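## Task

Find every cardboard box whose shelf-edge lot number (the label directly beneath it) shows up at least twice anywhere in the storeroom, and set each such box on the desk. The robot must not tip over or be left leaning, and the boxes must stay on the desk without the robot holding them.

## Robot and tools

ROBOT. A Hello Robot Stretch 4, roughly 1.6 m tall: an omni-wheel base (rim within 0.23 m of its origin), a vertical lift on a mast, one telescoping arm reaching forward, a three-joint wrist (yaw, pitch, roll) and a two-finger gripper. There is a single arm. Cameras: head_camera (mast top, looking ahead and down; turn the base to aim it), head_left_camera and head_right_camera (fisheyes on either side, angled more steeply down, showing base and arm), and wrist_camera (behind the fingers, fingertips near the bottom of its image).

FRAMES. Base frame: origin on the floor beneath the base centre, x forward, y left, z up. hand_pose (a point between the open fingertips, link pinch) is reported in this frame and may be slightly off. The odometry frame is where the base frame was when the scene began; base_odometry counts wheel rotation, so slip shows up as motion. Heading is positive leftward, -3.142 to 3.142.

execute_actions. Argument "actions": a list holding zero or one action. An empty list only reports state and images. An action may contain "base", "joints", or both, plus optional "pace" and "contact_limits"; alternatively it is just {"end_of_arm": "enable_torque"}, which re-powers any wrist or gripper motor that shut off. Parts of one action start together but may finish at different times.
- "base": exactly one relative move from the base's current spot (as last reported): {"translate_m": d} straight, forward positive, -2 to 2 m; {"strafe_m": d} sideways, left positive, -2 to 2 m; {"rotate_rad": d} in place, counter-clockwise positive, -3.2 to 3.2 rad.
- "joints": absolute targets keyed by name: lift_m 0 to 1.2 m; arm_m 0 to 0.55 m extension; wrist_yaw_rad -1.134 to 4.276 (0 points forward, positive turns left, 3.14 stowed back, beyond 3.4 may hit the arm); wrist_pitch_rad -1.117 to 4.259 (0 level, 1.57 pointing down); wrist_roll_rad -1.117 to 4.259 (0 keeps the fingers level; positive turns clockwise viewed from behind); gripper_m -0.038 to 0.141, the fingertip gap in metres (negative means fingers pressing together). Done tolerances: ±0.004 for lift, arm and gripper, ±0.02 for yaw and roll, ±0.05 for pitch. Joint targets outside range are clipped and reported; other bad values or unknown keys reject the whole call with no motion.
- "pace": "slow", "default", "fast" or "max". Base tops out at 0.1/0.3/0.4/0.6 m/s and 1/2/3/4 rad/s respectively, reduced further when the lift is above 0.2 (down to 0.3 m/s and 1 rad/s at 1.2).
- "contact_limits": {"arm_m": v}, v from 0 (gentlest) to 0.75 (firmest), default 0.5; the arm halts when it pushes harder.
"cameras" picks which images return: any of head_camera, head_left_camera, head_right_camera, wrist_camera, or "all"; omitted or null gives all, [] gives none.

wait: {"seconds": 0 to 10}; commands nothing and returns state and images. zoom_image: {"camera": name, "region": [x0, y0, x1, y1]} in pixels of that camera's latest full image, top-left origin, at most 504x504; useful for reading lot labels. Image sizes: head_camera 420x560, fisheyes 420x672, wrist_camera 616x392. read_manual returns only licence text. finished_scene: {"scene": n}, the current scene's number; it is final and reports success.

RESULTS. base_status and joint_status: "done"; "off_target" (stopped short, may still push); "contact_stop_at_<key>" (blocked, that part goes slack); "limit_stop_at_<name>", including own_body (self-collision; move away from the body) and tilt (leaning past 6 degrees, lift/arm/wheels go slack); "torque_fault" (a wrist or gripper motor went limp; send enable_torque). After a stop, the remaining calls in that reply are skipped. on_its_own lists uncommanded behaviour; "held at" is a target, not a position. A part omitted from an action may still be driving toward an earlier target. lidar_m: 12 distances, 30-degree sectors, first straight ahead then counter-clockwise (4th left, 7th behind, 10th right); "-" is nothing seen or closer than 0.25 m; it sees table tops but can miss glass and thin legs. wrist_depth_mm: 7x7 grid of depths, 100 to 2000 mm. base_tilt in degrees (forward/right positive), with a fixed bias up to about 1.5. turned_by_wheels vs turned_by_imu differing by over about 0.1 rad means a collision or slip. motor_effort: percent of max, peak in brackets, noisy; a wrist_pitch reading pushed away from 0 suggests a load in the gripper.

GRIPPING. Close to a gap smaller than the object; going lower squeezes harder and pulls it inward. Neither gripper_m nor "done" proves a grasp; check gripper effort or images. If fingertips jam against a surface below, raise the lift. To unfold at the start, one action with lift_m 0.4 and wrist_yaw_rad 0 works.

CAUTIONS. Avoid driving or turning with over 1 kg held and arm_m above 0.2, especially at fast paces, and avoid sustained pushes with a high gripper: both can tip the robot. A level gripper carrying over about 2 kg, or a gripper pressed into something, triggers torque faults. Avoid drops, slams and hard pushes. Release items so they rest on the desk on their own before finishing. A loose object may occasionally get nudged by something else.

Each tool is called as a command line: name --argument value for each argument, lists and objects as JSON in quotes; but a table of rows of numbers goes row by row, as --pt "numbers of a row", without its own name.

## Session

execute_actions --actions '[]'

Scene clock: 0.00 s.
base_odometry: x=+0.000 y=+0.000 heading=+0.000 (m, m, rad; odometry frame)
turned_by_wheels: +0.000 (rad since the last result)
turned_by_imu: +0.000 (rad since the last result)
base_tilt: forward=-0.1 right=+0.8 (deg)
lidar_m: 0.65 0.75 1.73 1.73 0.99 0.82 0.82 0.95 2.52 1.42 0.76 0.65
base_status: not commanded
joint_positions: lift_m=+0.133 arm_m=+0.000 wrist_yaw_rad=+3.196 wrist_pitch_rad=-0.007 wrist_roll_rad=+0.016 gripper_m=+0.057
joint_status: not commanded
motor_effort: lift_m=+17 arm_m=+0 wrist_yaw_rad=+1 wrist_pitch_rad=-5 wrist_roll_rad=+0 gripper_m=-3 wheel_0=+0 wheel_1=+0 wheel_2=+0 (%)
hand_pose: x=-0.1222 y=+0.0717 z=+0.3135 quat_wxyz=(-0.027, +0.003, +0.008, +1.000) (m; base frame)
wrist_depth_mm: - 135 1808 1808 1618 1537 878 / - 120 151 1098 1138 1138 1499 / - 116 146 1708 1618 1576 1499 / - 129 184 1756 1661 1618 1537 / 136 1921 1808 1661 1618 1537 1499 / 1060 1281 195 1182 197 1098 1025 / 223 809 820 112 788 759 750
pictures: head_camera, head_left_camera, head_right_camera, wrist_camera
Images, in order (width x height): head_camera 420x560, head_left_camera 420x672, head_right_camera 420x672, wrist_camera 616x392.

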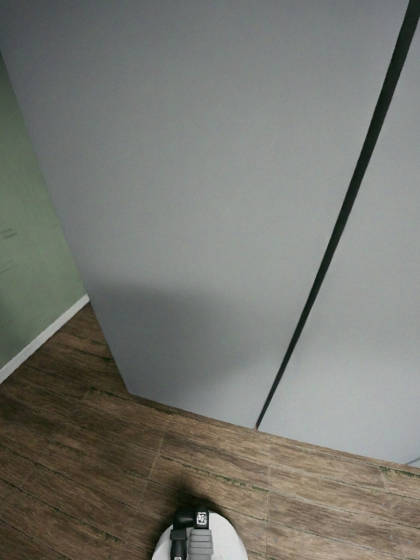

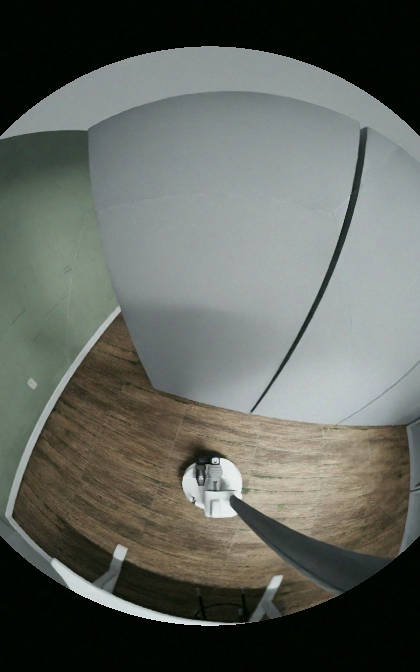

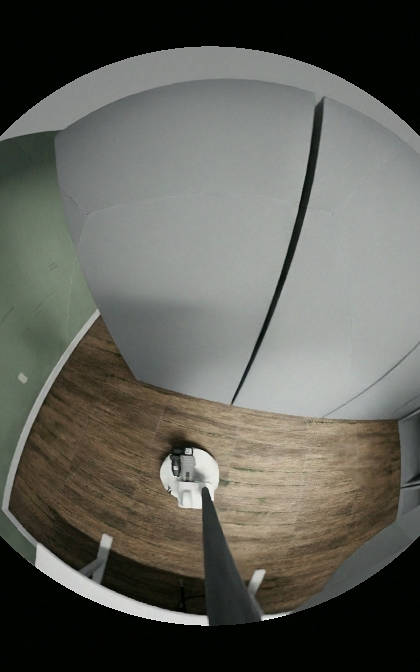

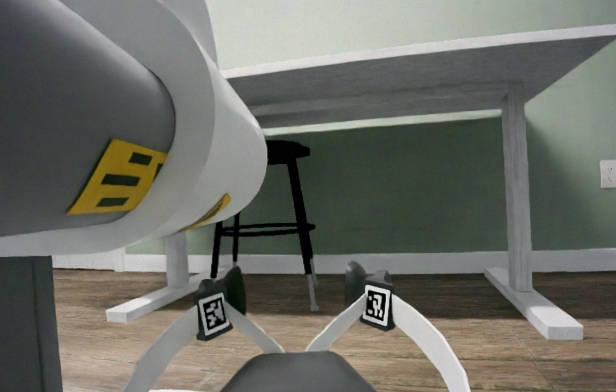

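execute_actions --actions '[{"base":{"rotate_rad":-1.82},"pace":"max"}]' --cameras '["head_camera"]'

execute_actions --actions '[{"base":{"translate_m":1.45},"joints":{"lift_m":0.47,"wrist_yaw_rad":0,"wrist_roll_rad":0},"pace":"max"}]' --cameras '["head_camera","wrist_camera"]'

Scene clock: 15.50 s.
base_odometry: x=+0.000 y=+0.000 heading=-1.820 (m, m, rad; odometry frame)
turned_by_wheels: -1.820 (rad since the last result)
turned_by_imu: -1.821 (rad since the last result)
base_tilt: forward=-0.2 right=+0.5 (deg)
lidar_m: 2.51 0.95 0.67 0.64 0.66 0.93 1.75 1.76 0.87 0.78 0.84 1.13
base_status: done
joint_positions: lift_m=+0.133 arm_m=+0.000 wrist_yaw_rad=+3.196 wrist_pitch_rad=-0.007 wrist_roll_rad=+0.016 gripper_m=+0.057
joint_status: not commanded
motor_effort: lift_m=+17(17) arm_m=+0(0) wrist_yaw_rad=+1(1) wrist_pitch_rad=-8(6) wrist_roll_rad=+0(0) gripper_m=-3(2) wheel_0=+1(7) wheel_1=+0(11) wheel_2=+1(9) (%)
hand_pose: x=-0.1222 y=+0.0717 z=+0.3135 quat_wxyz=(-0.027, +0.003, +0.008, +1.000) (m; base frame)
wrist_depth_mm: - 136 1863 1863 1863 1863 768 / - 121 152 1983 1808 1921 778 / - 117 146 1863 1921 1863 788 / - 130 183 1808 1808 1921 798 / 136 1863 1863 1863 1921 1921 820 / 1042 1281 196 1205 197 1118 831 / 223 788 831 112 788 741 732
pictures: head_camera
Images, in order (width x height): head_camera 420x560.

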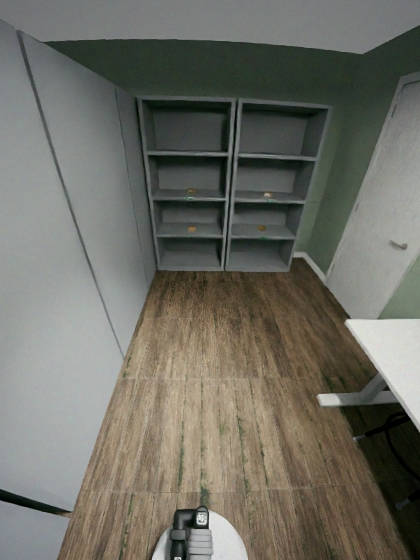

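Scene clock: 19.47 s.
base_odometry: x=-0.357 y=-1.405 heading=-1.820 (m, m, rad; odometry frame)
turned_by_wheels: +0.000 (rad since the last result)
turned_by_imu: +0.001 (rad since the last result)
base_tilt: forward=-0.1 right=+0.8 (deg)
lidar_m: 1.06 1.02 0.73 0.68 0.71 0.98 3.23 1.16 0.97 1.50 1.57 1.12
base_status: done
joint_positions: lift_m=+0.470 arm_m=+0.000 wrist_yaw_rad=+0.000 wrist_pitch_rad=-0.007 wrist_roll_rad=+0.000 gripper_m=+0.057
joint_status: all done
motor_effort: lift_m=+19(24) arm_m=+0(0) wrist_yaw_rad=+1(5) wrist_pitch_rad=-7(8) wrist_roll_rad=+0(3) gripper_m=-2(2) wheel_0=-1(8) wheel_1=-1(7) wheel_2=+0(13) (%)
hand_pose: x=+0.4591 y=-0.0873 z=+0.6501 quat_wxyz=(+1.000, +0.000, -0.003, +0.000) (m; base frame)
wrist_depth_mm: 1205 1255 1308 1042 1366 1366 1308 / 931 1008 917 866 976 991 1138 / 1118 1255 1308 1160 1308 1336 1281 / 1160 1255 1308 1205 1336 1366 1336 / 1025 1182 1118 891 1008 1118 1138 / 1098 1281 195 1308 198 1397 1366 / 1138 1255 1281 112 1308 1281 1229
pictures: head_camera, wrist_camera
Images, in order (width x height): head_camera 420x560, wrist_camera 616x392.

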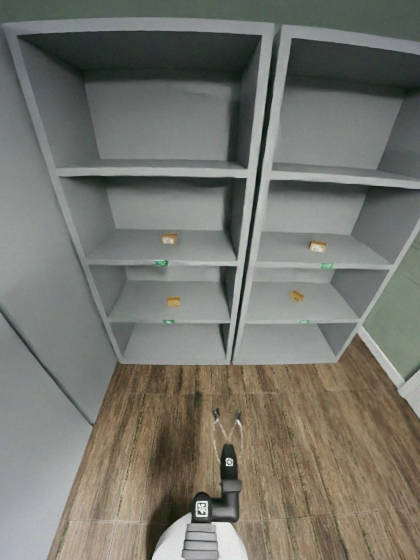

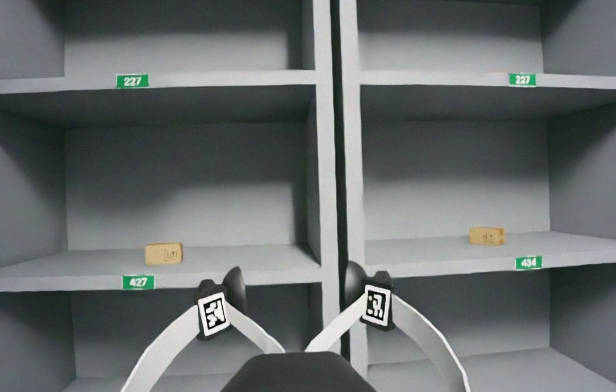

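zoom_image --camera "wrist_camera" --region '[90, 60, 210, 300]'

zoom_image --camera "wrist_camera" --region '[450, 60, 570, 300]'

zoom_image --camera "head_camera" --region '[130, 220, 350, 335]'

Region (90, 60, 210, 300) of wrist_camera's 616x392 image, scaled by 2.100.

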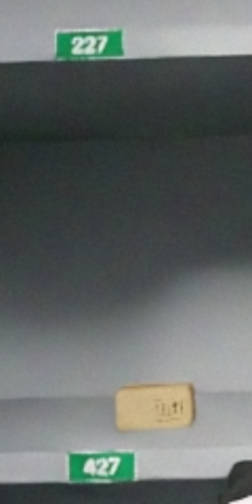

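Region (450, 60, 570, 300) of wrist_camera's 616x392 image, scaled by 2.100.

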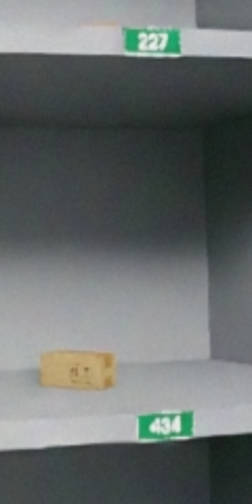

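Region (130, 220, 350, 335) of head_camera's 420x560 image, scaled by 2.291, with more detail than that image has; it fills the top 263 rows of this view, and the rest is white.

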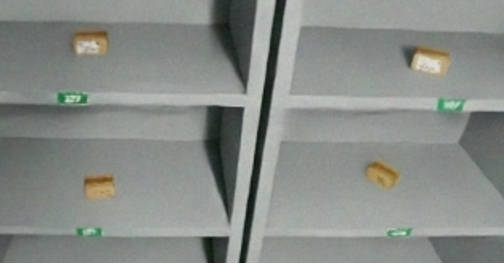

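execute_actions --actions '[{"base":{"strafe_m":0.36},"joints":{"lift_m":0.95,"arm_m":0.45,"gripper_m":0.141,"wrist_pitch_rad":0.3},"pace":"max"}]' --cameras '["head_camera","wrist_camera"]'

Scene clock: 36.80 s.
base_odometry: x=-0.008 y=-1.494 heading=-1.820 (m, m, rad; odometry frame)
turned_by_wheels: +0.000 (rad since the last result)
turned_by_imu: +0.001 (rad since the last result)
base_tilt: forward=-0.3 right=+0.6 (deg)
lidar_m: 1.05 0.52 0.36 0.32 0.34 0.51 1.24 1.73 1.28 1.86 1.58 1.09
base_status: done
joint_positions: lift_m=+0.950 arm_m=+0.449 wrist_yaw_rad=+0.000 wrist_pitch_rad=+0.302 wrist_roll_rad=+0.000 gripper_m=+0.141
joint_status: all done
motor_effort: lift_m=+20(23) arm_m=+8(10) wrist_yaw_rad=+0(1) wrist_pitch_rad=-4(6) wrist_roll_rad=+0(0) gripper_m=+0(2) wheel_0=+0(11) wheel_1=+0(13) wheel_2=+0(0) (%)
hand_pose: x=+0.8950 y=-0.0873 z=+1.0423 quat_wxyz=(+0.989, +0.000, +0.150, +0.000) (m; base frame)
wrist_depth_mm: 647 741 759 778 788 750 554 / 654 778 778 798 831 768 554 / 627 809 820 820 854 750 559 / 559 569 559 549 544 535 521 / 410 413 418 421 433 442 539 / 621 211 931 976 931 707 564 / 609 788 854 112 866 750 580
pictures: head_camera, wrist_camera
Images, in order (width x height): head_camera 420x560, wrist_camera 616x392.

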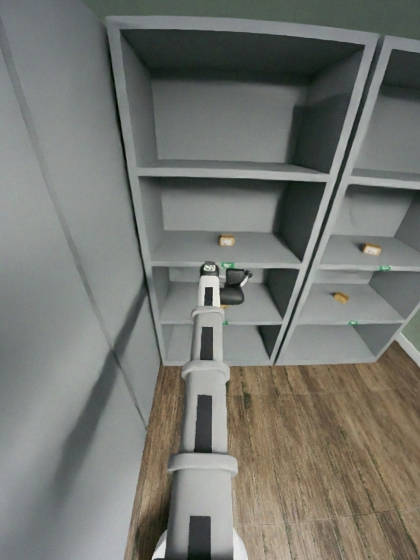

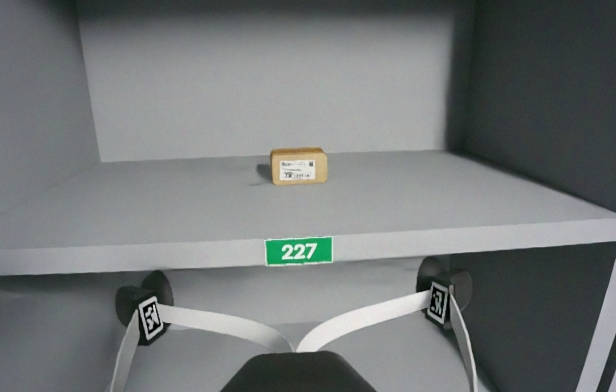

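execute_actions --actions '[{"base":{"strafe_m":-0.025},"joints":{"arm_m":0.54},"pace":"fast"}]' --cameras '[]'

execute_actions --actions '[{"base":{"translate_m":0.24},"joints":{"lift_m":0.935},"pace":"fast"}]' --cameras '["wrist_camera"]'

Scene clock: 50.10 s.
base_odometry: x=-0.033 y=-1.488 heading=-1.820 (m, m, rad; odometry frame)
turned_by_wheels: +0.000 (rad since the last result)
turned_by_imu: +0.000 (rad since the last result)
base_tilt: forward=-0.3 right=+0.5 (deg)
lidar_m: 1.04 0.53 0.39 0.35 0.37 0.52 1.35 1.72 1.26 1.83 1.57 1.11
base_status: done
joint_positions: lift_m=+0.950 arm_m=+0.539 wrist_yaw_rad=+0.000 wrist_pitch_rad=+0.302 wrist_roll_rad=+0.000 gripper_m=+0.141
joint_status: all done
motor_effort: lift_m=+20(20) arm_m=+8(9) wrist_yaw_rad=+1(2) wrist_pitch_rad=-5(6) wrist_roll_rad=+0(0) gripper_m=+1(0) wheel_0=+0(9) wheel_1=+1(9) wheel_2=+0(0) (%)
hand_pose: x=+0.9850 y=-0.0874 z=+1.0422 quat_wxyz=(+0.989, +0.000, +0.150, +0.000) (m; base frame)
wrist_depth_mm: 647 654 668 691 707 707 512 / 668 691 699 723 732 715 525 / 676 715 741 741 759 741 525 / 585 564 564 517 544 539 496 / 384 384 382 379 373 366 359 / 322 210 325 334 340 621 535 / 647 798 854 112 866 699 544
pictures: none
No camera images: the call's "cameras" was empty. Leave "cameras" out to get every camera's image.

Scene clock: 52.13 s.
base_odometry: x=-0.092 y=-1.720 heading=-1.820 (m, m, rad; odometry frame)
turned_by_wheels: +0.000 (rad since the last result)
turned_by_imu: +0.000 (rad since the last result)
base_tilt: forward=-0.2 right=+0.7 (deg)
lidar_m: 0.80 0.56 0.36 0.35 0.38 0.52 1.33 1.64 1.37 1.84 1.21 0.85
base_status: done
joint_positions: lift_m=+0.935 arm_m=+0.539 wrist_yaw_rad=+0.000 wrist_pitch_rad=+0.302 wrist_roll_rad=+0.000 gripper_m=+0.141
joint_status: all done
motor_effort: lift_m=+14(19) arm_m=+8(8) wrist_yaw_rad=+1(1) wrist_pitch_rad=-6(6) wrist_roll_rad=-1(2) gripper_m=+1(0) wheel_0=-1(6) wheel_1=+0(4) wheel_2=+0(10) (%)
hand_pose: x=+0.9850 y=-0.0874 z=+1.0277 quat_wxyz=(+0.989, +0.000, +0.150, +0.000) (m; base frame)
wrist_depth_mm: 439 445 459 466 477 484 484 / 455 462 477 484 492 500 504 / 477 488 496 504 517 525 517 / 492 500 512 496 504 492 488 / 351 349 286 286 345 336 334 / 263 211 265 262 236 242 254 / 213 209 216 112 216 206 206
pictures: wrist_camera
Images, in order (width x height): wrist_camera 616x392.

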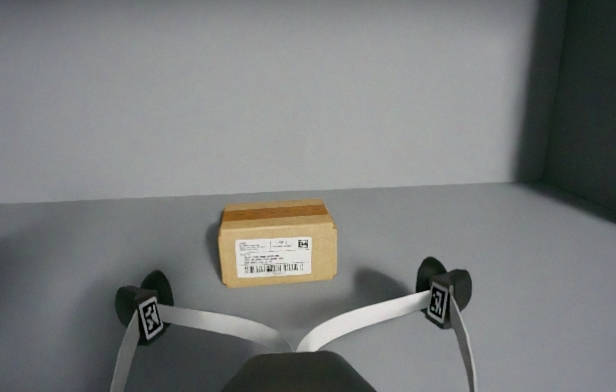

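execute_actions --actions '[{"base":{"translate_m":0.08},"joints":{"lift_m":0.925},"pace":"fast"}]' --cameras '["wrist_camera"]'

execute_actions --actions '[{"joints":{"gripper_m":0.055}}]' --cameras '["wrist_camera"]'

Scene clock: 64.37 s.
base_odometry: x=-0.112 y=-1.798 heading=-1.820 (m, m, rad; odometry frame)
turned_by_wheels: +0.000 (rad since the last result)
turned_by_imu: +0.000 (rad since the last result)
base_tilt: forward=-0.2 right=+0.7 (deg)
lidar_m: 0.72 0.54 0.39 0.36 0.37 0.50 1.34 1.65 1.44 1.85 1.11 0.76
base_status: done
joint_positions: lift_m=+0.925 arm_m=+0.539 wrist_yaw_rad=+0.000 wrist_pitch_rad=+0.302 wrist_roll_rad=+0.000 gripper_m=+0.141
joint_status: all done
motor_effort: lift_m=+14(13) arm_m=+8(8) wrist_yaw_rad=-1(1) wrist_pitch_rad=-7(6) wrist_roll_rad=+0(0) gripper_m=+0(0) wheel_0=+0(6) wheel_1=-1(5) wheel_2=+1(9) (%)
hand_pose: x=+0.9850 y=-0.0874 z=+1.0177 quat_wxyz=(+0.989, +0.000, +0.150, +0.000) (m; base frame)
wrist_depth_mm: 370 375 384 389 399 404 410 / 382 394 402 407 415 421 430 / 404 410 415 427 439 445 449 / 418 430 436 442 449 455 455 / 327 329 229 214 320 317 312 / 245 211 198 206 220 227 236 / 200 196 202 112 201 192 196
pictures: wrist_camera
Images, in order (width x height): wrist_camera 616x392.

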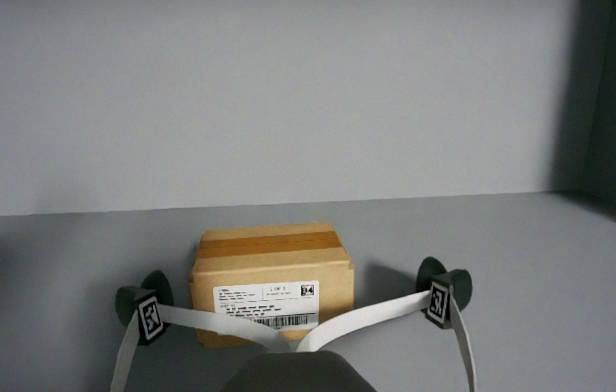

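Scene clock: 66.23 s.
base_odometry: x=-0.112 y=-1.798 heading=-1.820 (m, m, rad; odometry frame)
turned_by_wheels: +0.000 (rad since the last result)
turned_by_imu: +0.000 (rad since the last result)
base_tilt: forward=-0.1 right=+0.7 (deg)
lidar_m: 0.72 0.58 0.39 0.36 0.38 0.52 1.37 1.63 1.42 1.83 1.09 0.78
base_status: not commanded
joint_positions: lift_m=+0.925 arm_m=+0.539 wrist_yaw_rad=+0.000 wrist_pitch_rad=+0.303 wrist_roll_rad=+0.000 gripper_m=+0.055
joint_status: all done
motor_effort: lift_m=+14(14) arm_m=+7(7) wrist_yaw_rad=+0(1) wrist_pitch_rad=-9(10) wrist_roll_rad=-1(1) gripper_m=-17(18) wheel_0=+0(0) wheel_1=+0(0) wheel_2=+1(1) (%)
hand_pose: x=+0.9849 y=-0.0874 z=+1.0174 quat_wxyz=(+0.989, +0.000, +0.151, +0.000) (m; base frame)
wrist_depth_mm: 366 373 382 389 399 404 407 / 384 389 399 407 413 424 430 / 404 410 415 427 436 445 455 / 418 421 433 439 449 455 452 / 325 325 239 206 314 315 310 / 245 243 191 200 202 236 234 / 199 187 196 112 194 190 195
pictures: wrist_camera
Images, in order (width x height): wrist_camera 616x392.

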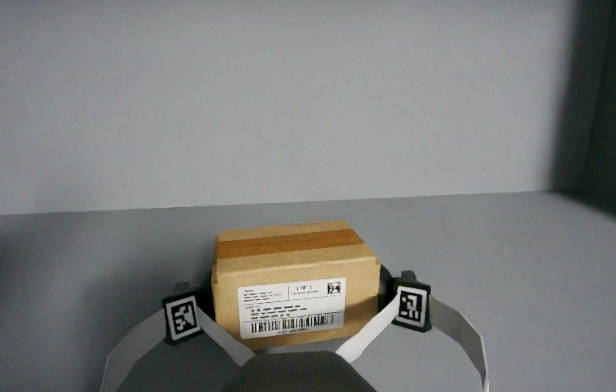

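execute_actions --actions '[{"base":{"translate_m":-0.4},"joints":{"lift_m":0.95,"arm_m":0.05},"pace":"max"}]' --cameras '[]'

execute_actions --actions '[{"base":{"rotate_rad":-2.01},"joints":{"lift_m":0.7,"arm_m":0.2},"pace":"max"}]' --cameras '["head_camera","wrist_camera"]'

Scene clock: 85.33 s.
base_odometry: x=-0.013 y=-1.410 heading=-1.820 (m, m, rad; odometry frame)
turned_by_wheels: +0.000 (rad since the last result)
turned_by_imu: +0.000 (rad since the last result)
base_tilt: forward=-0.3 right=+0.7 (deg)
lidar_m: 1.12 0.53 0.38 0.35 0.36 0.53 1.36 1.69 1.21 1.68 1.69 1.19
base_status: done
joint_positions: lift_m=+0.950 arm_m=+0.051 wrist_yaw_rad=+0.000 wrist_pitch_rad=+0.304 wrist_roll_rad=+0.000 gripper_m=+0.055
joint_status: all done
motor_effort: lift_m=+20(22) arm_m=-8(9) wrist_yaw_rad=+1(1) wrist_pitch_rad=-10(11) wrist_roll_rad=-1(1) gripper_m=-18(18) wheel_0=+0(0) wheel_1=+1(5) wheel_2=+0(9) (%)
hand_pose: x=+0.4975 y=-0.0875 z=+1.0417 quat_wxyz=(+0.988, +0.000, +0.151, +0.000) (m; base frame)
wrist_depth_mm: 750 1042 1182 1205 1205 854 1255 / 759 1025 1255 1255 1255 878 1366 / 750 931 1060 1025 1008 931 1118 / 741 991 1397 1366 1397 946 1499 / 732 991 239 206 1182 1205 1336 / 732 946 190 199 202 1042 1618 / 723 878 1397 112 1308 1308 1430
pictures: none
No camera images: the call's "cameras" was empty. Leave "cameras" out to get every camera's image.

Scene clock: 87.77 s.
base_odometry: x=-0.013 y=-1.410 heading=+2.453 (m, m, rad; odometry frame)
turned_by_wheels: -2.010 (rad since the last result)
turned_by_imu: -2.011 (rad since the last result)
base_tilt: forward=-0.3 right=+0.7 (deg)
lidar_m: 1.23 1.87 1.56 1.15 1.14 0.51 0.38 0.36 0.37 0.54 1.67 1.56
base_status: done
joint_positions: lift_m=+0.700 arm_m=+0.199 wrist_yaw_rad=+0.000 wrist_pitch_rad=+0.304 wrist_roll_rad=+0.000 gripper_m=+0.055
joint_status: all done
motor_effort: lift_m=+16(18) arm_m=+7(8) wrist_yaw_rad=+1(2) wrist_pitch_rad=-10(9) wrist_roll_rad=-1(0) gripper_m=-17(17) wheel_0=+0(3) wheel_1=+0(6) wheel_2=+0(7) (%)
hand_pose: x=+0.6450 y=-0.0875 z=+0.7921 quat_wxyz=(+0.989, +0.000, +0.151, +0.000) (m; base frame)
wrist_depth_mm: 1182 1336 1499 1708 1921 - - / 1229 1397 1537 1708 - - - / 1281 1366 1182 1160 1366 1756 - / 1308 1464 1576 1499 - - - / 1430 1537 239 206 1983 1983 1921 / 1397 1464 190 199 202 1499 1430 / 1255 1182 1205 112 1182 1160 1205
pictures: head_camera, wrist_camera
Images, in order (width x height): head_camera 420x560, wrist_camera 616x392.

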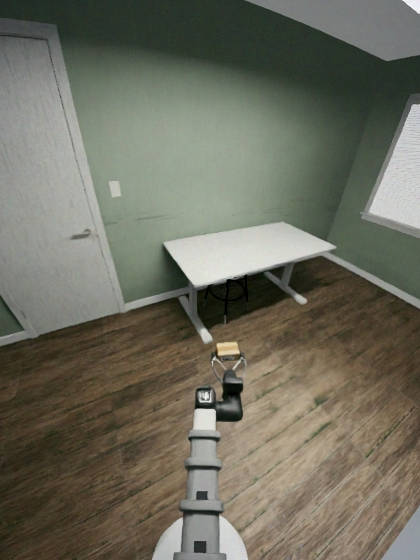

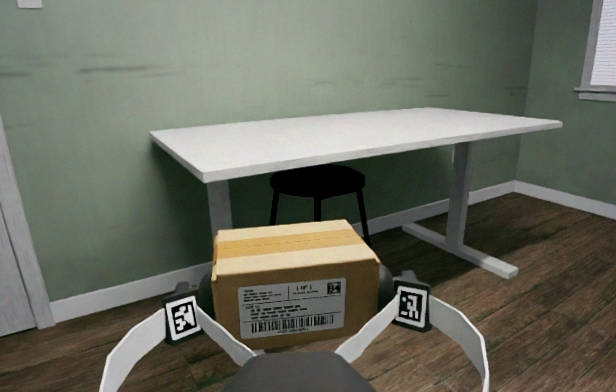

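execute_actions --actions '[{"base":{"translate_m":0.58},"joints":{"lift_m":0.69,"arm_m":0.55},"pace":"max"}]' --cameras '["head_camera","wrist_camera"]'

Scene clock: 95.37 s.
base_odometry: x=-0.461 y=-1.042 heading=+2.453 (m, m, rad; odometry frame)
turned_by_wheels: +0.000 (rad since the last result)
turned_by_imu: +0.000 (rad since the last result)
base_tilt: forward=-0.3 right=+0.7 (deg)
lidar_m: 0.64 1.00 1.39 1.46 1.40 1.24 0.90 0.87 0.92 1.29 2.82 0.82
base_status: done
joint_positions: lift_m=+0.690 arm_m=+0.548 wrist_yaw_rad=+0.000 wrist_pitch_rad=+0.303 wrist_roll_rad=+0.000 gripper_m=+0.055
joint_status: all done
motor_effort: lift_m=+16(17) arm_m=+7(10) wrist_yaw_rad=+1(3) wrist_pitch_rad=-9(12) wrist_roll_rad=+0(0) gripper_m=-18(18) wheel_0=-2(3) wheel_1=+0(6) wheel_2=+1(12) (%)
hand_pose: x=+0.9946 y=-0.0873 z=+0.7821 quat_wxyz=(+0.989, +0.000, +0.151, +0.000) (m; base frame)
wrist_depth_mm: 574 634 715 798 931 1078 1255 / 591 647 723 854 976 1160 1397 / 609 676 759 854 946 1042 1042 / 609 597 585 580 574 564 554 / 407 410 239 206 392 389 382 / 306 306 191 201 202 293 291 / 247 233 234 112 242 235 237
pictures: head_camera, wrist_camera
Images, in order (width x height): head_camera 420x560, wrist_camera 616x392.

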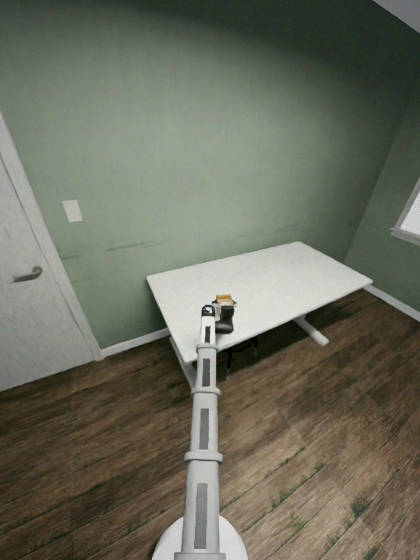

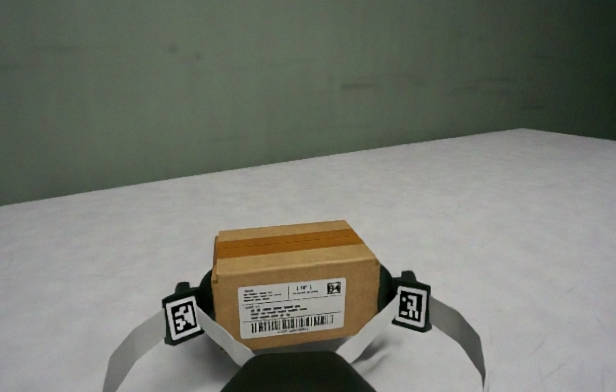

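execute_actions --actions '[{"joints":{"lift_m":0.657},"pace":"fast"}]' --cameras '[]'

execute_actions --actions '[{"joints":{"gripper_m":0.125}}]' --cameras '["wrist_camera"]'

Scene clock: 103.17 s.
base_odometry: x=-0.461 y=-1.042 heading=+2.453 (m, m, rad; odometry frame)
turned_by_wheels: +0.000 (rad since the last result)
turned_by_imu: +0.000 (rad since the last result)
base_tilt: forward=-0.2 right=+0.6 (deg)
lidar_m: 0.63 1.02 1.40 1.44 1.40 1.25 0.90 0.86 0.91 1.30 2.83 0.84
base_status: not commanded
joint_positions: lift_m=+0.657 arm_m=+0.548 wrist_yaw_rad=+0.000 wrist_pitch_rad=+0.304 wrist_roll_rad=+0.000 gripper_m=+0.055
joint_status: all done
motor_effort: lift_m=+15(16) arm_m=+7(7) wrist_yaw_rad=+0(0) wrist_pitch_rad=-9(11) wrist_roll_rad=-1(0) gripper_m=-18(19) wheel_0=-2(1) wheel_1=+0(1) wheel_2=+1(1) (%)
hand_pose: x=+0.9946 y=-0.0873 z=+0.7492 quat_wxyz=(+0.989, +0.000, +0.151, +0.000) (m; base frame)
wrist_depth_mm: 574 634 707 798 904 1078 1308 / 591 661 741 831 960 1138 1397 / 609 676 741 820 854 842 842 / 496 496 480 480 469 462 459 / 332 332 240 206 320 319 315 / 250 250 190 199 203 242 238 / 201 191 199 112 197 193 198
pictures: none
No camera images: the call's "cameras" was empty. Leave "cameras" out to get every camera's image.

Scene clock: 104.80 s.
base_odometry: x=-0.461 y=-1.042 heading=+2.453 (m, m, rad; odometry frame)
turned_by_wheels: +0.000 (rad since the last result)
turned_by_imu: +0.000 (rad since the last result)
base_tilt: forward=-0.3 right=+0.7 (deg)
lidar_m: 0.66 1.01 1.39 1.46 1.40 1.24 0.90 0.86 0.93 1.29 2.77 0.83
base_status: not commanded
joint_positions: lift_m=+0.657 arm_m=+0.548 wrist_yaw_rad=+0.000 wrist_pitch_rad=+0.303 wrist_roll_rad=+0.000 gripper_m=+0.125
joint_status: all done
motor_effort: lift_m=+15(14) arm_m=+7(7) wrist_yaw_rad=+0(0) wrist_pitch_rad=-7(10) wrist_roll_rad=-1(0) gripper_m=+1(17) wheel_0=-2(2) wheel_1=+1(0) wheel_2=+0(1) (%)
hand_pose: x=+0.9946 y=-0.0873 z=+0.7494 quat_wxyz=(+0.989, +0.000, +0.151, +0.000) (m; base frame)
wrist_depth_mm: 569 627 707 788 917 1098 1308 / 591 647 723 831 946 1160 1366 / 615 676 750 820 866 866 842 / 504 488 488 477 473 466 462 / 338 332 294 219 325 320 314 / 250 229 201 211 215 240 240 / 203 199 204 112 205 195 199
pictures: wrist_camera
Images, in order (width x height): wrist_camera 616x392.

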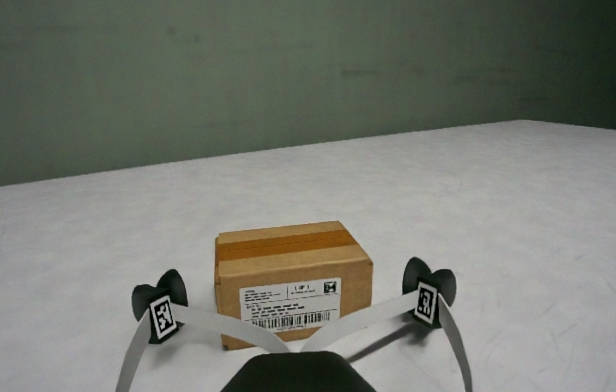

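execute_actions --actions '[{"joints":{"lift_m":0.74,"arm_m":0.4,"gripper_m":0.141},"pace":"max"}]' --cameras '[]'

execute_actions --actions '[{"base":{"rotate_rad":1.777},"joints":{"lift_m":0.95},"pace":"max"}]' --cameras '["head_camera","wrist_camera"]'

Scene clock: 119.53 s.
base_odometry: x=-0.461 y=-1.042 heading=+2.453 (m, m, rad; odometry frame)
turned_by_wheels: +0.000 (rad since the last result)
turned_by_imu: +0.000 (rad since the last result)
base_tilt: forward=-0.3 right=+0.6 (deg)
lidar_m: 0.67 1.02 1.37 1.46 1.39 1.22 0.89 0.87 0.92 1.30 2.79 0.80
base_status: not commanded
joint_positions: lift_m=+0.740 arm_m=+0.401 wrist_yaw_rad=+0.000 wrist_pitch_rad=+0.302 wrist_roll_rad=+0.000 gripper_m=+0.141
joint_status: all done
motor_effort: lift_m=+20(23) arm_m=-7(10) wrist_yaw_rad=+1(0) wrist_pitch_rad=-7(7) wrist_roll_rad=-1(0) gripper_m=-1(1) wheel_0=-1(2) wheel_1=+1(1) wheel_2=+1(0) (%)
hand_pose: x=+0.8477 y=-0.0875 z=+0.8321 quat_wxyz=(+0.989, +0.000, +0.151, +0.000) (m; base frame)
wrist_depth_mm: 661 723 831 960 1060 1255 1537 / 699 759 854 991 1138 1366 1618 / 715 788 904 1025 1138 1281 1661 / 715 768 759 750 723 715 715 / 512 517 517 430 504 496 492 / 389 211 392 373 351 357 370 / 315 309 319 112 320 304 307
pictures: none
No camera images: the call's "cameras" was empty. Leave "cameras" out to get every camera's image.

Scene clock: 121.57 s.
base_odometry: x=-0.461 y=-1.042 heading=-2.053 (m, m, rad; odometry frame)
turned_by_wheels: +1.777 (rad since the last result)
turned_by_imu: +1.778 (rad since the last result)
base_tilt: forward=-0.2 right=+0.6 (deg)
lidar_m: 1.38 1.40 1.02 0.87 0.86 1.03 1.77 1.25 0.71 0.64 1.37 1.57
base_status: done
joint_positions: lift_m=+0.950 arm_m=+0.401 wrist_yaw_rad=+0.000 wrist_pitch_rad=+0.302 wrist_roll_rad=+0.000 gripper_m=+0.141
joint_status: all done
motor_effort: lift_m=+20(23) arm_m=-7(8) wrist_yaw_rad=+0(2) wrist_pitch_rad=-5(5) wrist_roll_rad=-1(2) gripper_m=+0(0) wheel_0=+0(8) wheel_1=-1(6) wheel_2=-1(7) (%)
hand_pose: x=+0.8477 y=-0.0873 z=+1.0422 quat_wxyz=(+0.989, +0.000, +0.150, +0.000) (m; base frame)
wrist_depth_mm: 691 1060 1138 1229 1205 1281 1118 / 750 1025 1205 1255 1229 1336 1160 / 976 820 1025 1008 1160 1397 1182 / 917 831 1308 1397 1366 1430 1160 / 1160 831 1336 1397 1308 1499 1229 / 1042 211 1042 1042 1138 1464 1229 / 866 891 1397 112 1366 1499 1281
pictures: head_camera, wrist_camera
Images, in order (width x height): head_camera 420x560, wrist_camera 616x392.

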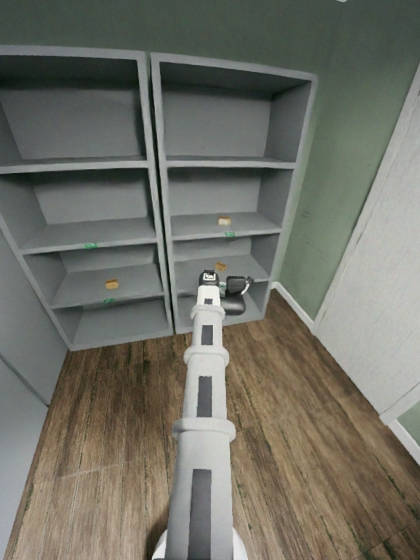

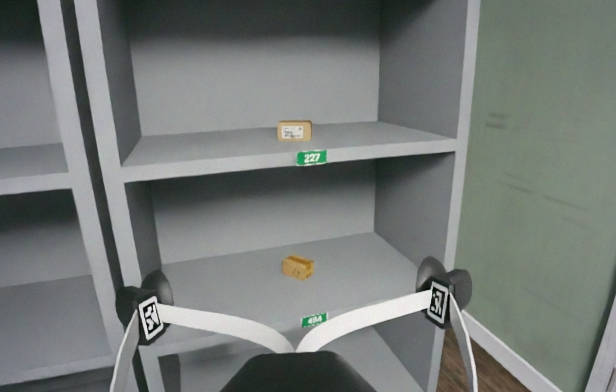

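execute_actions --actions '[{"base":{"translate_m":0.6},"joints":{"lift_m":0.94,"arm_m":0.47},"pace":"max"}]' --cameras '["wrist_camera"]'

Scene clock: 133.73 s.
base_odometry: x=-0.739 y=-1.574 heading=-2.053 (m, m, rad; odometry frame)
turned_by_wheels: +0.000 (rad since the last result)
turned_by_imu: +0.000 (rad since the last result)
base_tilt: forward=-0.3 right=+0.6 (deg)
lidar_m: 0.81 0.82 0.96 1.03 1.02 1.21 2.14 0.94 0.91 1.17 1.21 0.95
base_status: done
joint_positions: lift_m=+0.940 arm_m=+0.469 wrist_yaw_rad=+0.000 wrist_pitch_rad=+0.302 wrist_roll_rad=+0.000 gripper_m=+0.141
joint_status: all done
motor_effort: lift_m=+16(17) arm_m=+8(7) wrist_yaw_rad=+1(1) wrist_pitch_rad=-7(7) wrist_roll_rad=-1(2) gripper_m=+0(2) wheel_0=-1(7) wheel_1=-1(7) wheel_2=-1(9) (%)
hand_pose: x=+0.9150 y=-0.0874 z=+1.0325 quat_wxyz=(+0.989, +0.000, +0.151, +0.000) (m; base frame)
wrist_depth_mm: 504 535 574 609 654 647 512 / 517 549 591 634 691 661 525 / 535 574 621 668 723 668 525 / 544 535 530 359 512 496 500 / 364 362 357 357 355 347 342 / 270 211 271 271 245 274 300 / 220 216 223 112 255 699 585
pictures: wrist_camera
Images, in order (width x height): wrist_camera 616x392.

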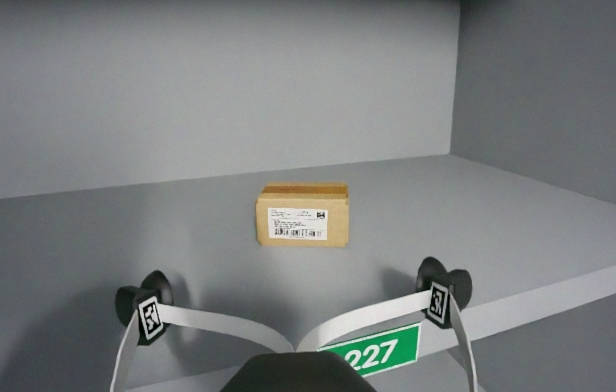

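execute_actions --actions '[]'

Scene clock: 168.97 s.
base_odometry: x=-0.739 y=-1.574 heading=-2.053 (m, m, rad; odometry frame)
turned_by_wheels: +0.000 (rad since the last result)
turned_by_imu: +0.000 (rad since the last result)
base_tilt: forward=-0.2 right=+0.6 (deg)
lidar_m: 0.82 0.82 0.97 1.03 1.02 1.22 2.11 0.92 0.90 1.18 1.21 0.98
base_status: done
joint_positions: lift_m=+0.940 arm_m=+0.469 wrist_yaw_rad=+0.000 wrist_pitch_rad=+0.302 wrist_roll_rad=+0.000 gripper_m=+0.141
joint_status: all done
motor_effort: lift_m=+16(17) arm_m=+8(7) wrist_yaw_rad=+0(1) wrist_pitch_rad=-6(7) wrist_roll_rad=+0(2) gripper_m=+0(2) wheel_0=-1(7) wheel_1=-1(7) wheel_2=-1(9) (%)
hand_pose: x=+0.9150 y=-0.0874 z=+1.0325 quat_wxyz=(+0.989, +0.000, +0.151, +0.000) (m; base frame)
wrist_depth_mm: 504 535 569 609 647 640 517 / 521 554 597 627 683 661 530 / 539 580 621 668 723 676 525 / 539 535 525 359 517 508 492 / 364 362 362 357 351 347 343 / 271 211 272 270 244 276 301 / 219 216 222 112 256 691 574
pictures: head_camera, head_left_camera, head_right_camera, wrist_camera
Images, in order (width x height): head_camera 420x560, head_left_camera 420x672, head_right_camera 420x672, wrist_camera 616x392.

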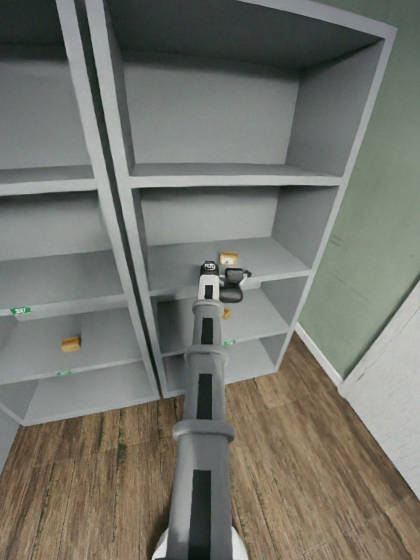

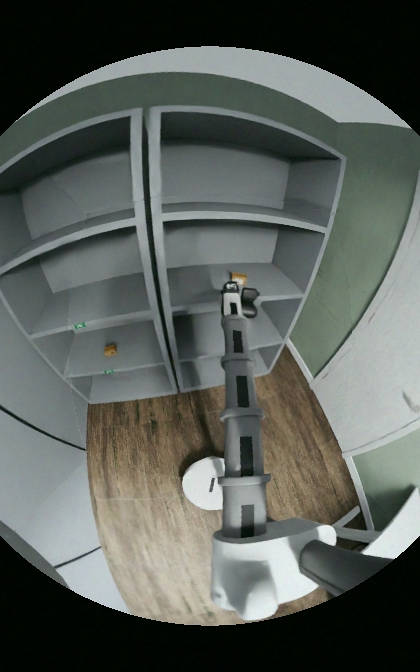

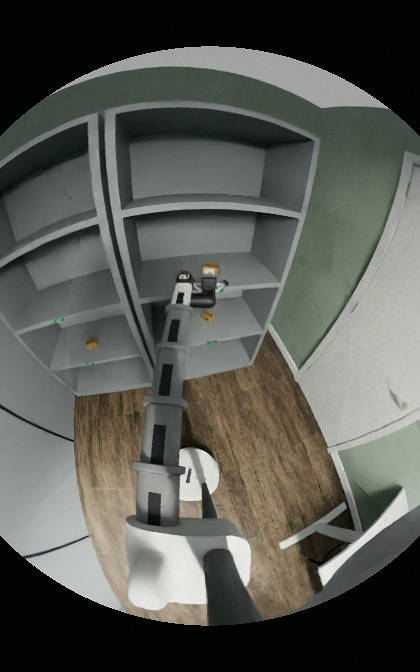

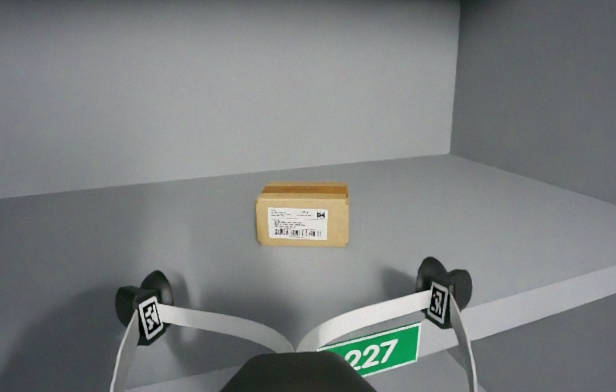

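execute_actions --actions '[{"base":{"translate_m":0.075},"joints":{"arm_m":0.55,"lift_m":0.93}}]' --cameras '["wrist_camera"]'

Scene clock: 175.13 s.
base_odometry: x=-0.774 y=-1.640 heading=-2.053 (m, m, rad; odometry frame)
turned_by_wheels: +0.000 (rad since the last result)
turned_by_imu: +0.000 (rad since the last result)
base_tilt: forward=-0.2 right=+0.7 (deg)
lidar_m: 0.75 0.74 0.86 1.06 1.05 1.24 2.17 0.96 0.97 1.16 1.18 0.88
base_status: done
joint_positions: lift_m=+0.930 arm_m=+0.548 wrist_yaw_rad=+0.000 wrist_pitch_rad=+0.302 wrist_roll_rad=+0.000 gripper_m=+0.141
joint_status: all done
motor_effort: lift_m=+14(15) arm_m=+8(7) wrist_yaw_rad=+0(2) wrist_pitch_rad=-5(7) wrist_roll_rad=-1(1) gripper_m=+1(0) wheel_0=-1(4) wheel_1=+0(6) wheel_2=+1(8) (%)
hand_pose: x=+0.9946 y=-0.0874 z=+1.0226 quat_wxyz=(+0.989, +0.000, +0.151, +0.000) (m; base frame)
wrist_depth_mm: 384 404 439 466 500 539 469 / 394 421 455 488 530 559 488 / 413 439 473 508 554 585 496 / 424 452 480 484 480 477 462 / 340 338 319 224 310 325 320 / 254 211 215 207 202 234 244 / 206 203 208 112 208 199 202
pictures: wrist_camera
Images, in order (width x height): wrist_camera 616x392.

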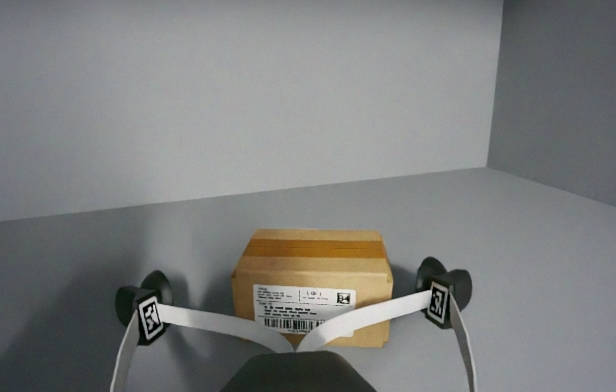

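execute_actions --actions '[{"base":{"strafe_m":-0.008},"joints":{"gripper_m":0.055,"lift_m":0.925}}]' --cameras '["wrist_camera"]'

execute_actions --actions '[{"joints":{"arm_m":0.1,"lift_m":0.955},"pace":"max"}]' --cameras '["wrist_camera","head_right_camera"]'

Scene clock: 196.30 s.
base_odometry: x=-0.781 y=-1.636 heading=-2.053 (m, m, rad; odometry frame)
turned_by_wheels: +0.000 (rad since the last result)
turned_by_imu: +0.000 (rad since the last result)
base_tilt: forward=-0.3 right=+0.5 (deg)
lidar_m: 0.76 0.74 0.85 1.04 1.07 1.25 2.19 0.95 0.99 1.13 1.17 0.88
base_status: done
joint_positions: lift_m=+0.925 arm_m=+0.548 wrist_yaw_rad=+0.000 wrist_pitch_rad=+0.303 wrist_roll_rad=+0.000 gripper_m=+0.055
joint_status: all done
motor_effort: lift_m=+14(13) arm_m=+8(8) wrist_yaw_rad=+0(1) wrist_pitch_rad=-8(9) wrist_roll_rad=+0(1) gripper_m=-16(19) wheel_0=+0(8) wheel_1=+0(5) wheel_2=+0(1) (%)
hand_pose: x=+0.9946 y=-0.0874 z=+1.0175 quat_wxyz=(+0.989, +0.000, +0.151, +0.000) (m; base frame)
wrist_depth_mm: 384 407 442 473 504 539 466 / 397 424 455 492 530 559 477 / 413 442 473 517 564 585 488 / 424 445 473 466 462 455 452 / 325 327 241 206 300 314 309 / 245 245 197 195 190 237 235 / 198 189 196 112 195 191 194
pictures: wrist_camera
Images, in order (width x height): wrist_camera 616x392.

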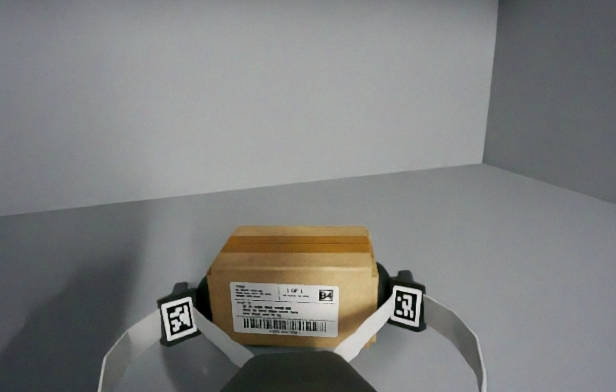

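Scene clock: 198.20 s.
base_odometry: x=-0.781 y=-1.636 heading=-2.053 (m, m, rad; odometry frame)
turned_by_wheels: +0.000 (rad since the last result)
turned_by_imu: +0.000 (rad since the last result)
base_tilt: forward=-0.2 right=+0.7 (deg)
lidar_m: 0.75 0.75 0.90 1.05 1.06 1.23 2.20 0.95 0.98 1.14 1.17 0.89
base_status: not commanded
joint_positions: lift_m=+0.955 arm_m=+0.101 wrist_yaw_rad=+0.000 wrist_pitch_rad=+0.304 wrist_roll_rad=+0.000 gripper_m=+0.055
joint_status: all done
motor_effort: lift_m=+20(22) arm_m=-8(7) wrist_yaw_rad=+0(0) wrist_pitch_rad=-10(10) wrist_roll_rad=-1(1) gripper_m=-17(18) wheel_0=+0(0) wheel_1=+0(0) wheel_2=+0(0) (%)
hand_pose: x=+0.5476 y=-0.0875 z=+1.0468 quat_wxyz=(+0.989, +0.000, +0.151, +0.000) (m; base frame)
wrist_depth_mm: 723 778 831 878 946 723 597 / 715 820 866 904 960 750 627 / 668 820 904 946 960 768 654 / 554 591 580 569 615 683 1025 / 433 466 240 206 1042 798 1060 / 597 917 197 194 190 778 1118 / 569 798 809 112 854 809 1138
pictures: head_right_camera, wrist_camera
Images, in order (width x height): head_right_camera 420x672, wrist_camera 616x392.

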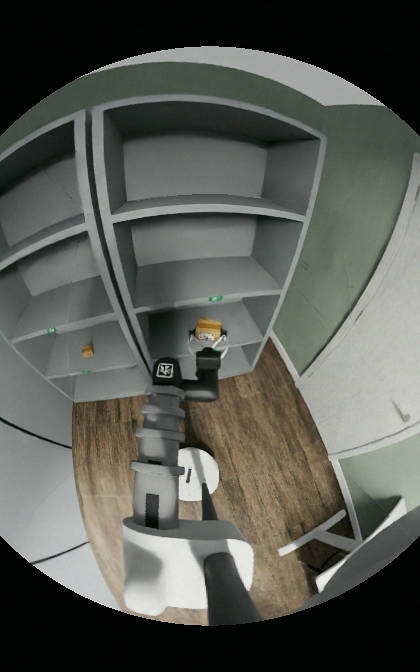

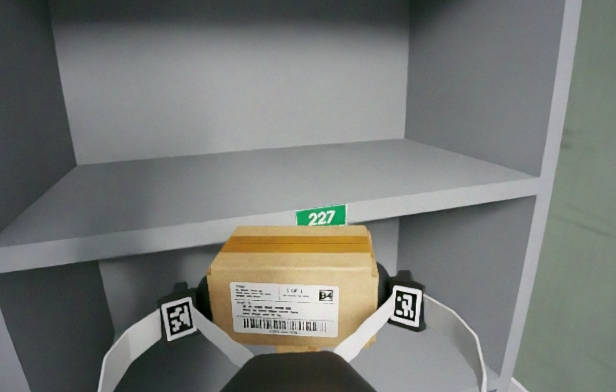

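execute_actions --actions '[{"base":{"translate_m":-1.5},"joints":{"arm_m":0.0,"lift_m":0.70},"pace":"max"}]' --cameras '[]'

execute_actions --actions '[{"base":{"rotate_rad":-1.34},"pace":"fast"}]' --cameras '["wrist_camera","head_camera"]'

Scene clock: 218.53 s.
base_odometry: x=-0.085 y=-0.307 heading=-2.053 (m, m, rad; odometry frame)
turned_by_wheels: +0.000 (rad since the last result)
turned_by_imu: +0.000 (rad since the last result)
base_tilt: forward=-0.3 right=+0.8 (deg)
lidar_m: 2.20 1.37 0.79 0.65 0.66 0.78 2.05 2.05 0.95 0.80 0.80 0.94
base_status: done
joint_positions: lift_m=+0.700 arm_m=+0.001 wrist_yaw_rad=+0.000 wrist_pitch_rad=+0.304 wrist_roll_rad=+0.000 gripper_m=+0.055
joint_status: all done
motor_effort: lift_m=+15(16) arm_m=-8(9) wrist_yaw_rad=+1(1) wrist_pitch_rad=-10(10) wrist_roll_rad=-1(1) gripper_m=-16(16) wheel_0=+0(3) wheel_1=+1(4) wheel_2=-1(10) (%)
hand_pose: x=+0.4476 y=-0.0874 z=+0.7922 quat_wxyz=(+0.989, +0.000, +0.151, +0.000) (m; base frame)
wrist_depth_mm: 1983 - - - - 1808 1397 / 1983 - - - - 1756 1464 / 1983 - - - - 1863 1430 / 1921 - - - - 1863 1499 / 1756 1983 241 206 1863 1921 1499 / 1576 1537 198 196 189 1499 1464 / 1229 1182 1205 112 1229 1182 1205
pictures: none
No camera images: the call's "cameras" was empty. Leave "cameras" out to get every camera's image.

Scene clock: 220.27 s.
base_odometry: x=-0.085 y=-0.307 heading=+2.890 (m, m, rad; odometry frame)
turned_by_wheels: -1.340 (rad since the last result)
turned_by_imu: -1.341 (rad since the last result)
base_tilt: forward=-0.2 right=+0.5 (deg)
lidar_m: 0.78 0.84 2.17 2.22 1.01 0.69 0.65 0.67 0.89 2.04 1.22 0.86
base_status: done
joint_positions: lift_m=+0.700 arm_m=+0.001 wrist_yaw_rad=+0.000 wrist_pitch_rad=+0.303 wrist_roll_rad=+0.000 gripper_m=+0.055
joint_status: not commanded
motor_effort: lift_m=+15(15) arm_m=-8(8) wrist_yaw_rad=+1(2) wrist_pitch_rad=-10(10) wrist_roll_rad=-1(1) gripper_m=-16(17) wheel_0=-1(8) wheel_1=+0(4) wheel_2=-1(7) (%)
hand_pose: x=+0.4476 y=-0.0875 z=+0.7922 quat_wxyz=(+0.989, +0.000, +0.151, +0.000) (m; base frame)
wrist_depth_mm: 1205 1205 1229 1255 1308 1308 1366 / 1255 1281 1281 1308 1366 1397 1430 / 1281 1255 1205 1138 1118 1118 1464 / 654 647 699 691 676 741 741 / 1397 1499 241 206 1537 1618 1708 / 1464 1098 197 195 191 1205 1464 / 1229 1060 1182 112 1205 1205 1182
pictures: head_camera, wrist_camera
Images, in order (width x height): head_camera 420x560, wrist_camera 616x392.

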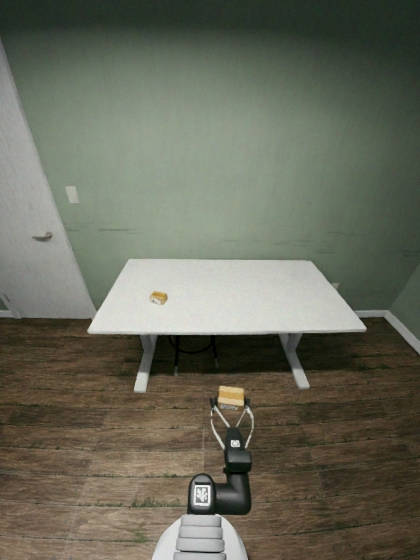

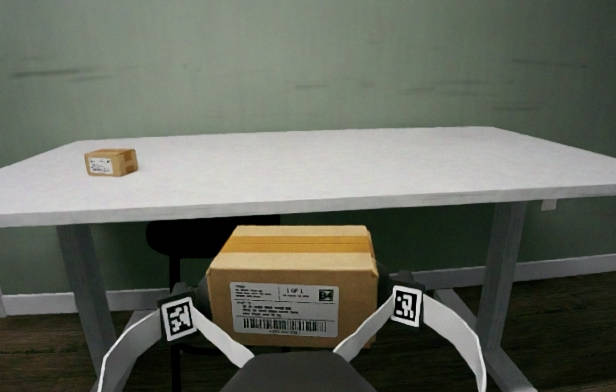

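execute_actions --actions '[{"joints":{"arm_m":0.53,"lift_m":0.685},"pace":"max"}]' --cameras '[]'

execute_actions --actions '[{"joints":{"lift_m":0.657}}]' --cameras '["wrist_camera"]'

Scene clock: 227.93 s.
base_odometry: x=-0.085 y=-0.307 heading=+2.890 (m, m, rad; odometry frame)
turned_by_wheels: +0.000 (rad since the last result)
turned_by_imu: +0.000 (rad since the last result)
base_tilt: forward=-0.4 right=+0.6 (deg)
lidar_m: 0.79 0.84 2.15 2.21 1.02 0.70 0.65 0.69 0.90 2.05 1.24 0.83
base_status: not commanded
joint_positions: lift_m=+0.685 arm_m=+0.529 wrist_yaw_rad=+0.000 wrist_pitch_rad=+0.303 wrist_roll_rad=+0.000 gripper_m=+0.055
joint_status: all done
motor_effort: lift_m=+15(14) arm_m=+8(8) wrist_yaw_rad=+0(1) wrist_pitch_rad=-9(11) wrist_roll_rad=-1(0) gripper_m=-17(17) wheel_0=-1(1) wheel_1=+0(0) wheel_2=+0(1) (%)
hand_pose: x=+0.9749 y=-0.0873 z=+0.7773 quat_wxyz=(+0.989, +0.000, +0.151, +0.000) (m; base frame)
wrist_depth_mm: 732 741 759 768 788 809 842 / 768 778 798 820 842 854 878 / 798 820 831 842 866 878 891 / 591 585 574 569 559 549 539 / 397 394 241 206 364 377 377 / 296 296 197 195 190 286 283 / 240 228 229 112 235 230 233
pictures: none
No camera images: the call's "cameras" was empty. Leave "cameras" out to get every camera's image.

Scene clock: 228.83 s.
base_odometry: x=-0.085 y=-0.307 heading=+2.890 (m, m, rad; odometry frame)
turned_by_wheels: +0.000 (rad since the last result)
turned_by_imu: +0.000 (rad since the last result)
base_tilt: forward=-0.3 right=+0.6 (deg)
lidar_m: 0.82 0.82 2.15 2.22 1.00 0.71 0.65 0.69 0.90 2.04 1.21 0.86
base_status: not commanded
joint_positions: lift_m=+0.657 arm_m=+0.529 wrist_yaw_rad=+0.000 wrist_pitch_rad=+0.303 wrist_roll_rad=+0.000 gripper_m=+0.055
joint_status: all done
motor_effort: lift_m=+14(14) arm_m=+8(8) wrist_yaw_rad=+0(0) wrist_pitch_rad=-8(9) wrist_roll_rad=+0(1) gripper_m=-16(16) wheel_0=-1(1) wheel_1=+0(0) wheel_2=-1(0) (%)
hand_pose: x=+0.9749 y=-0.0873 z=+0.7494 quat_wxyz=(+0.989, +0.000, +0.151, +0.000) (m; base frame)
wrist_depth_mm: 732 741 778 778 809 820 820 / 759 768 809 809 842 842 866 / 788 820 831 842 866 842 820 / 496 492 484 480 469 466 455 / 334 330 240 206 304 320 312 / 249 251 198 195 190 240 240 / 202 191 200 112 198 194 198
pictures: wrist_camera
Images, in order (width x height): wrist_camera 616x392.

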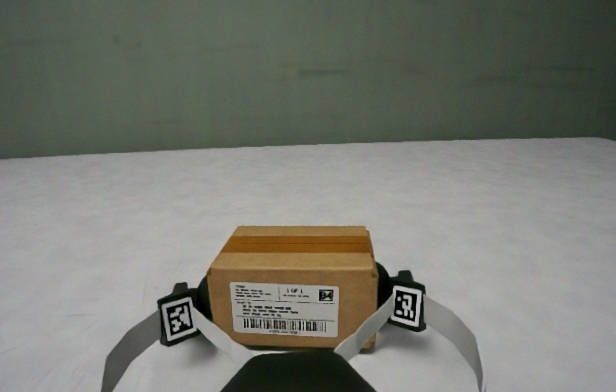

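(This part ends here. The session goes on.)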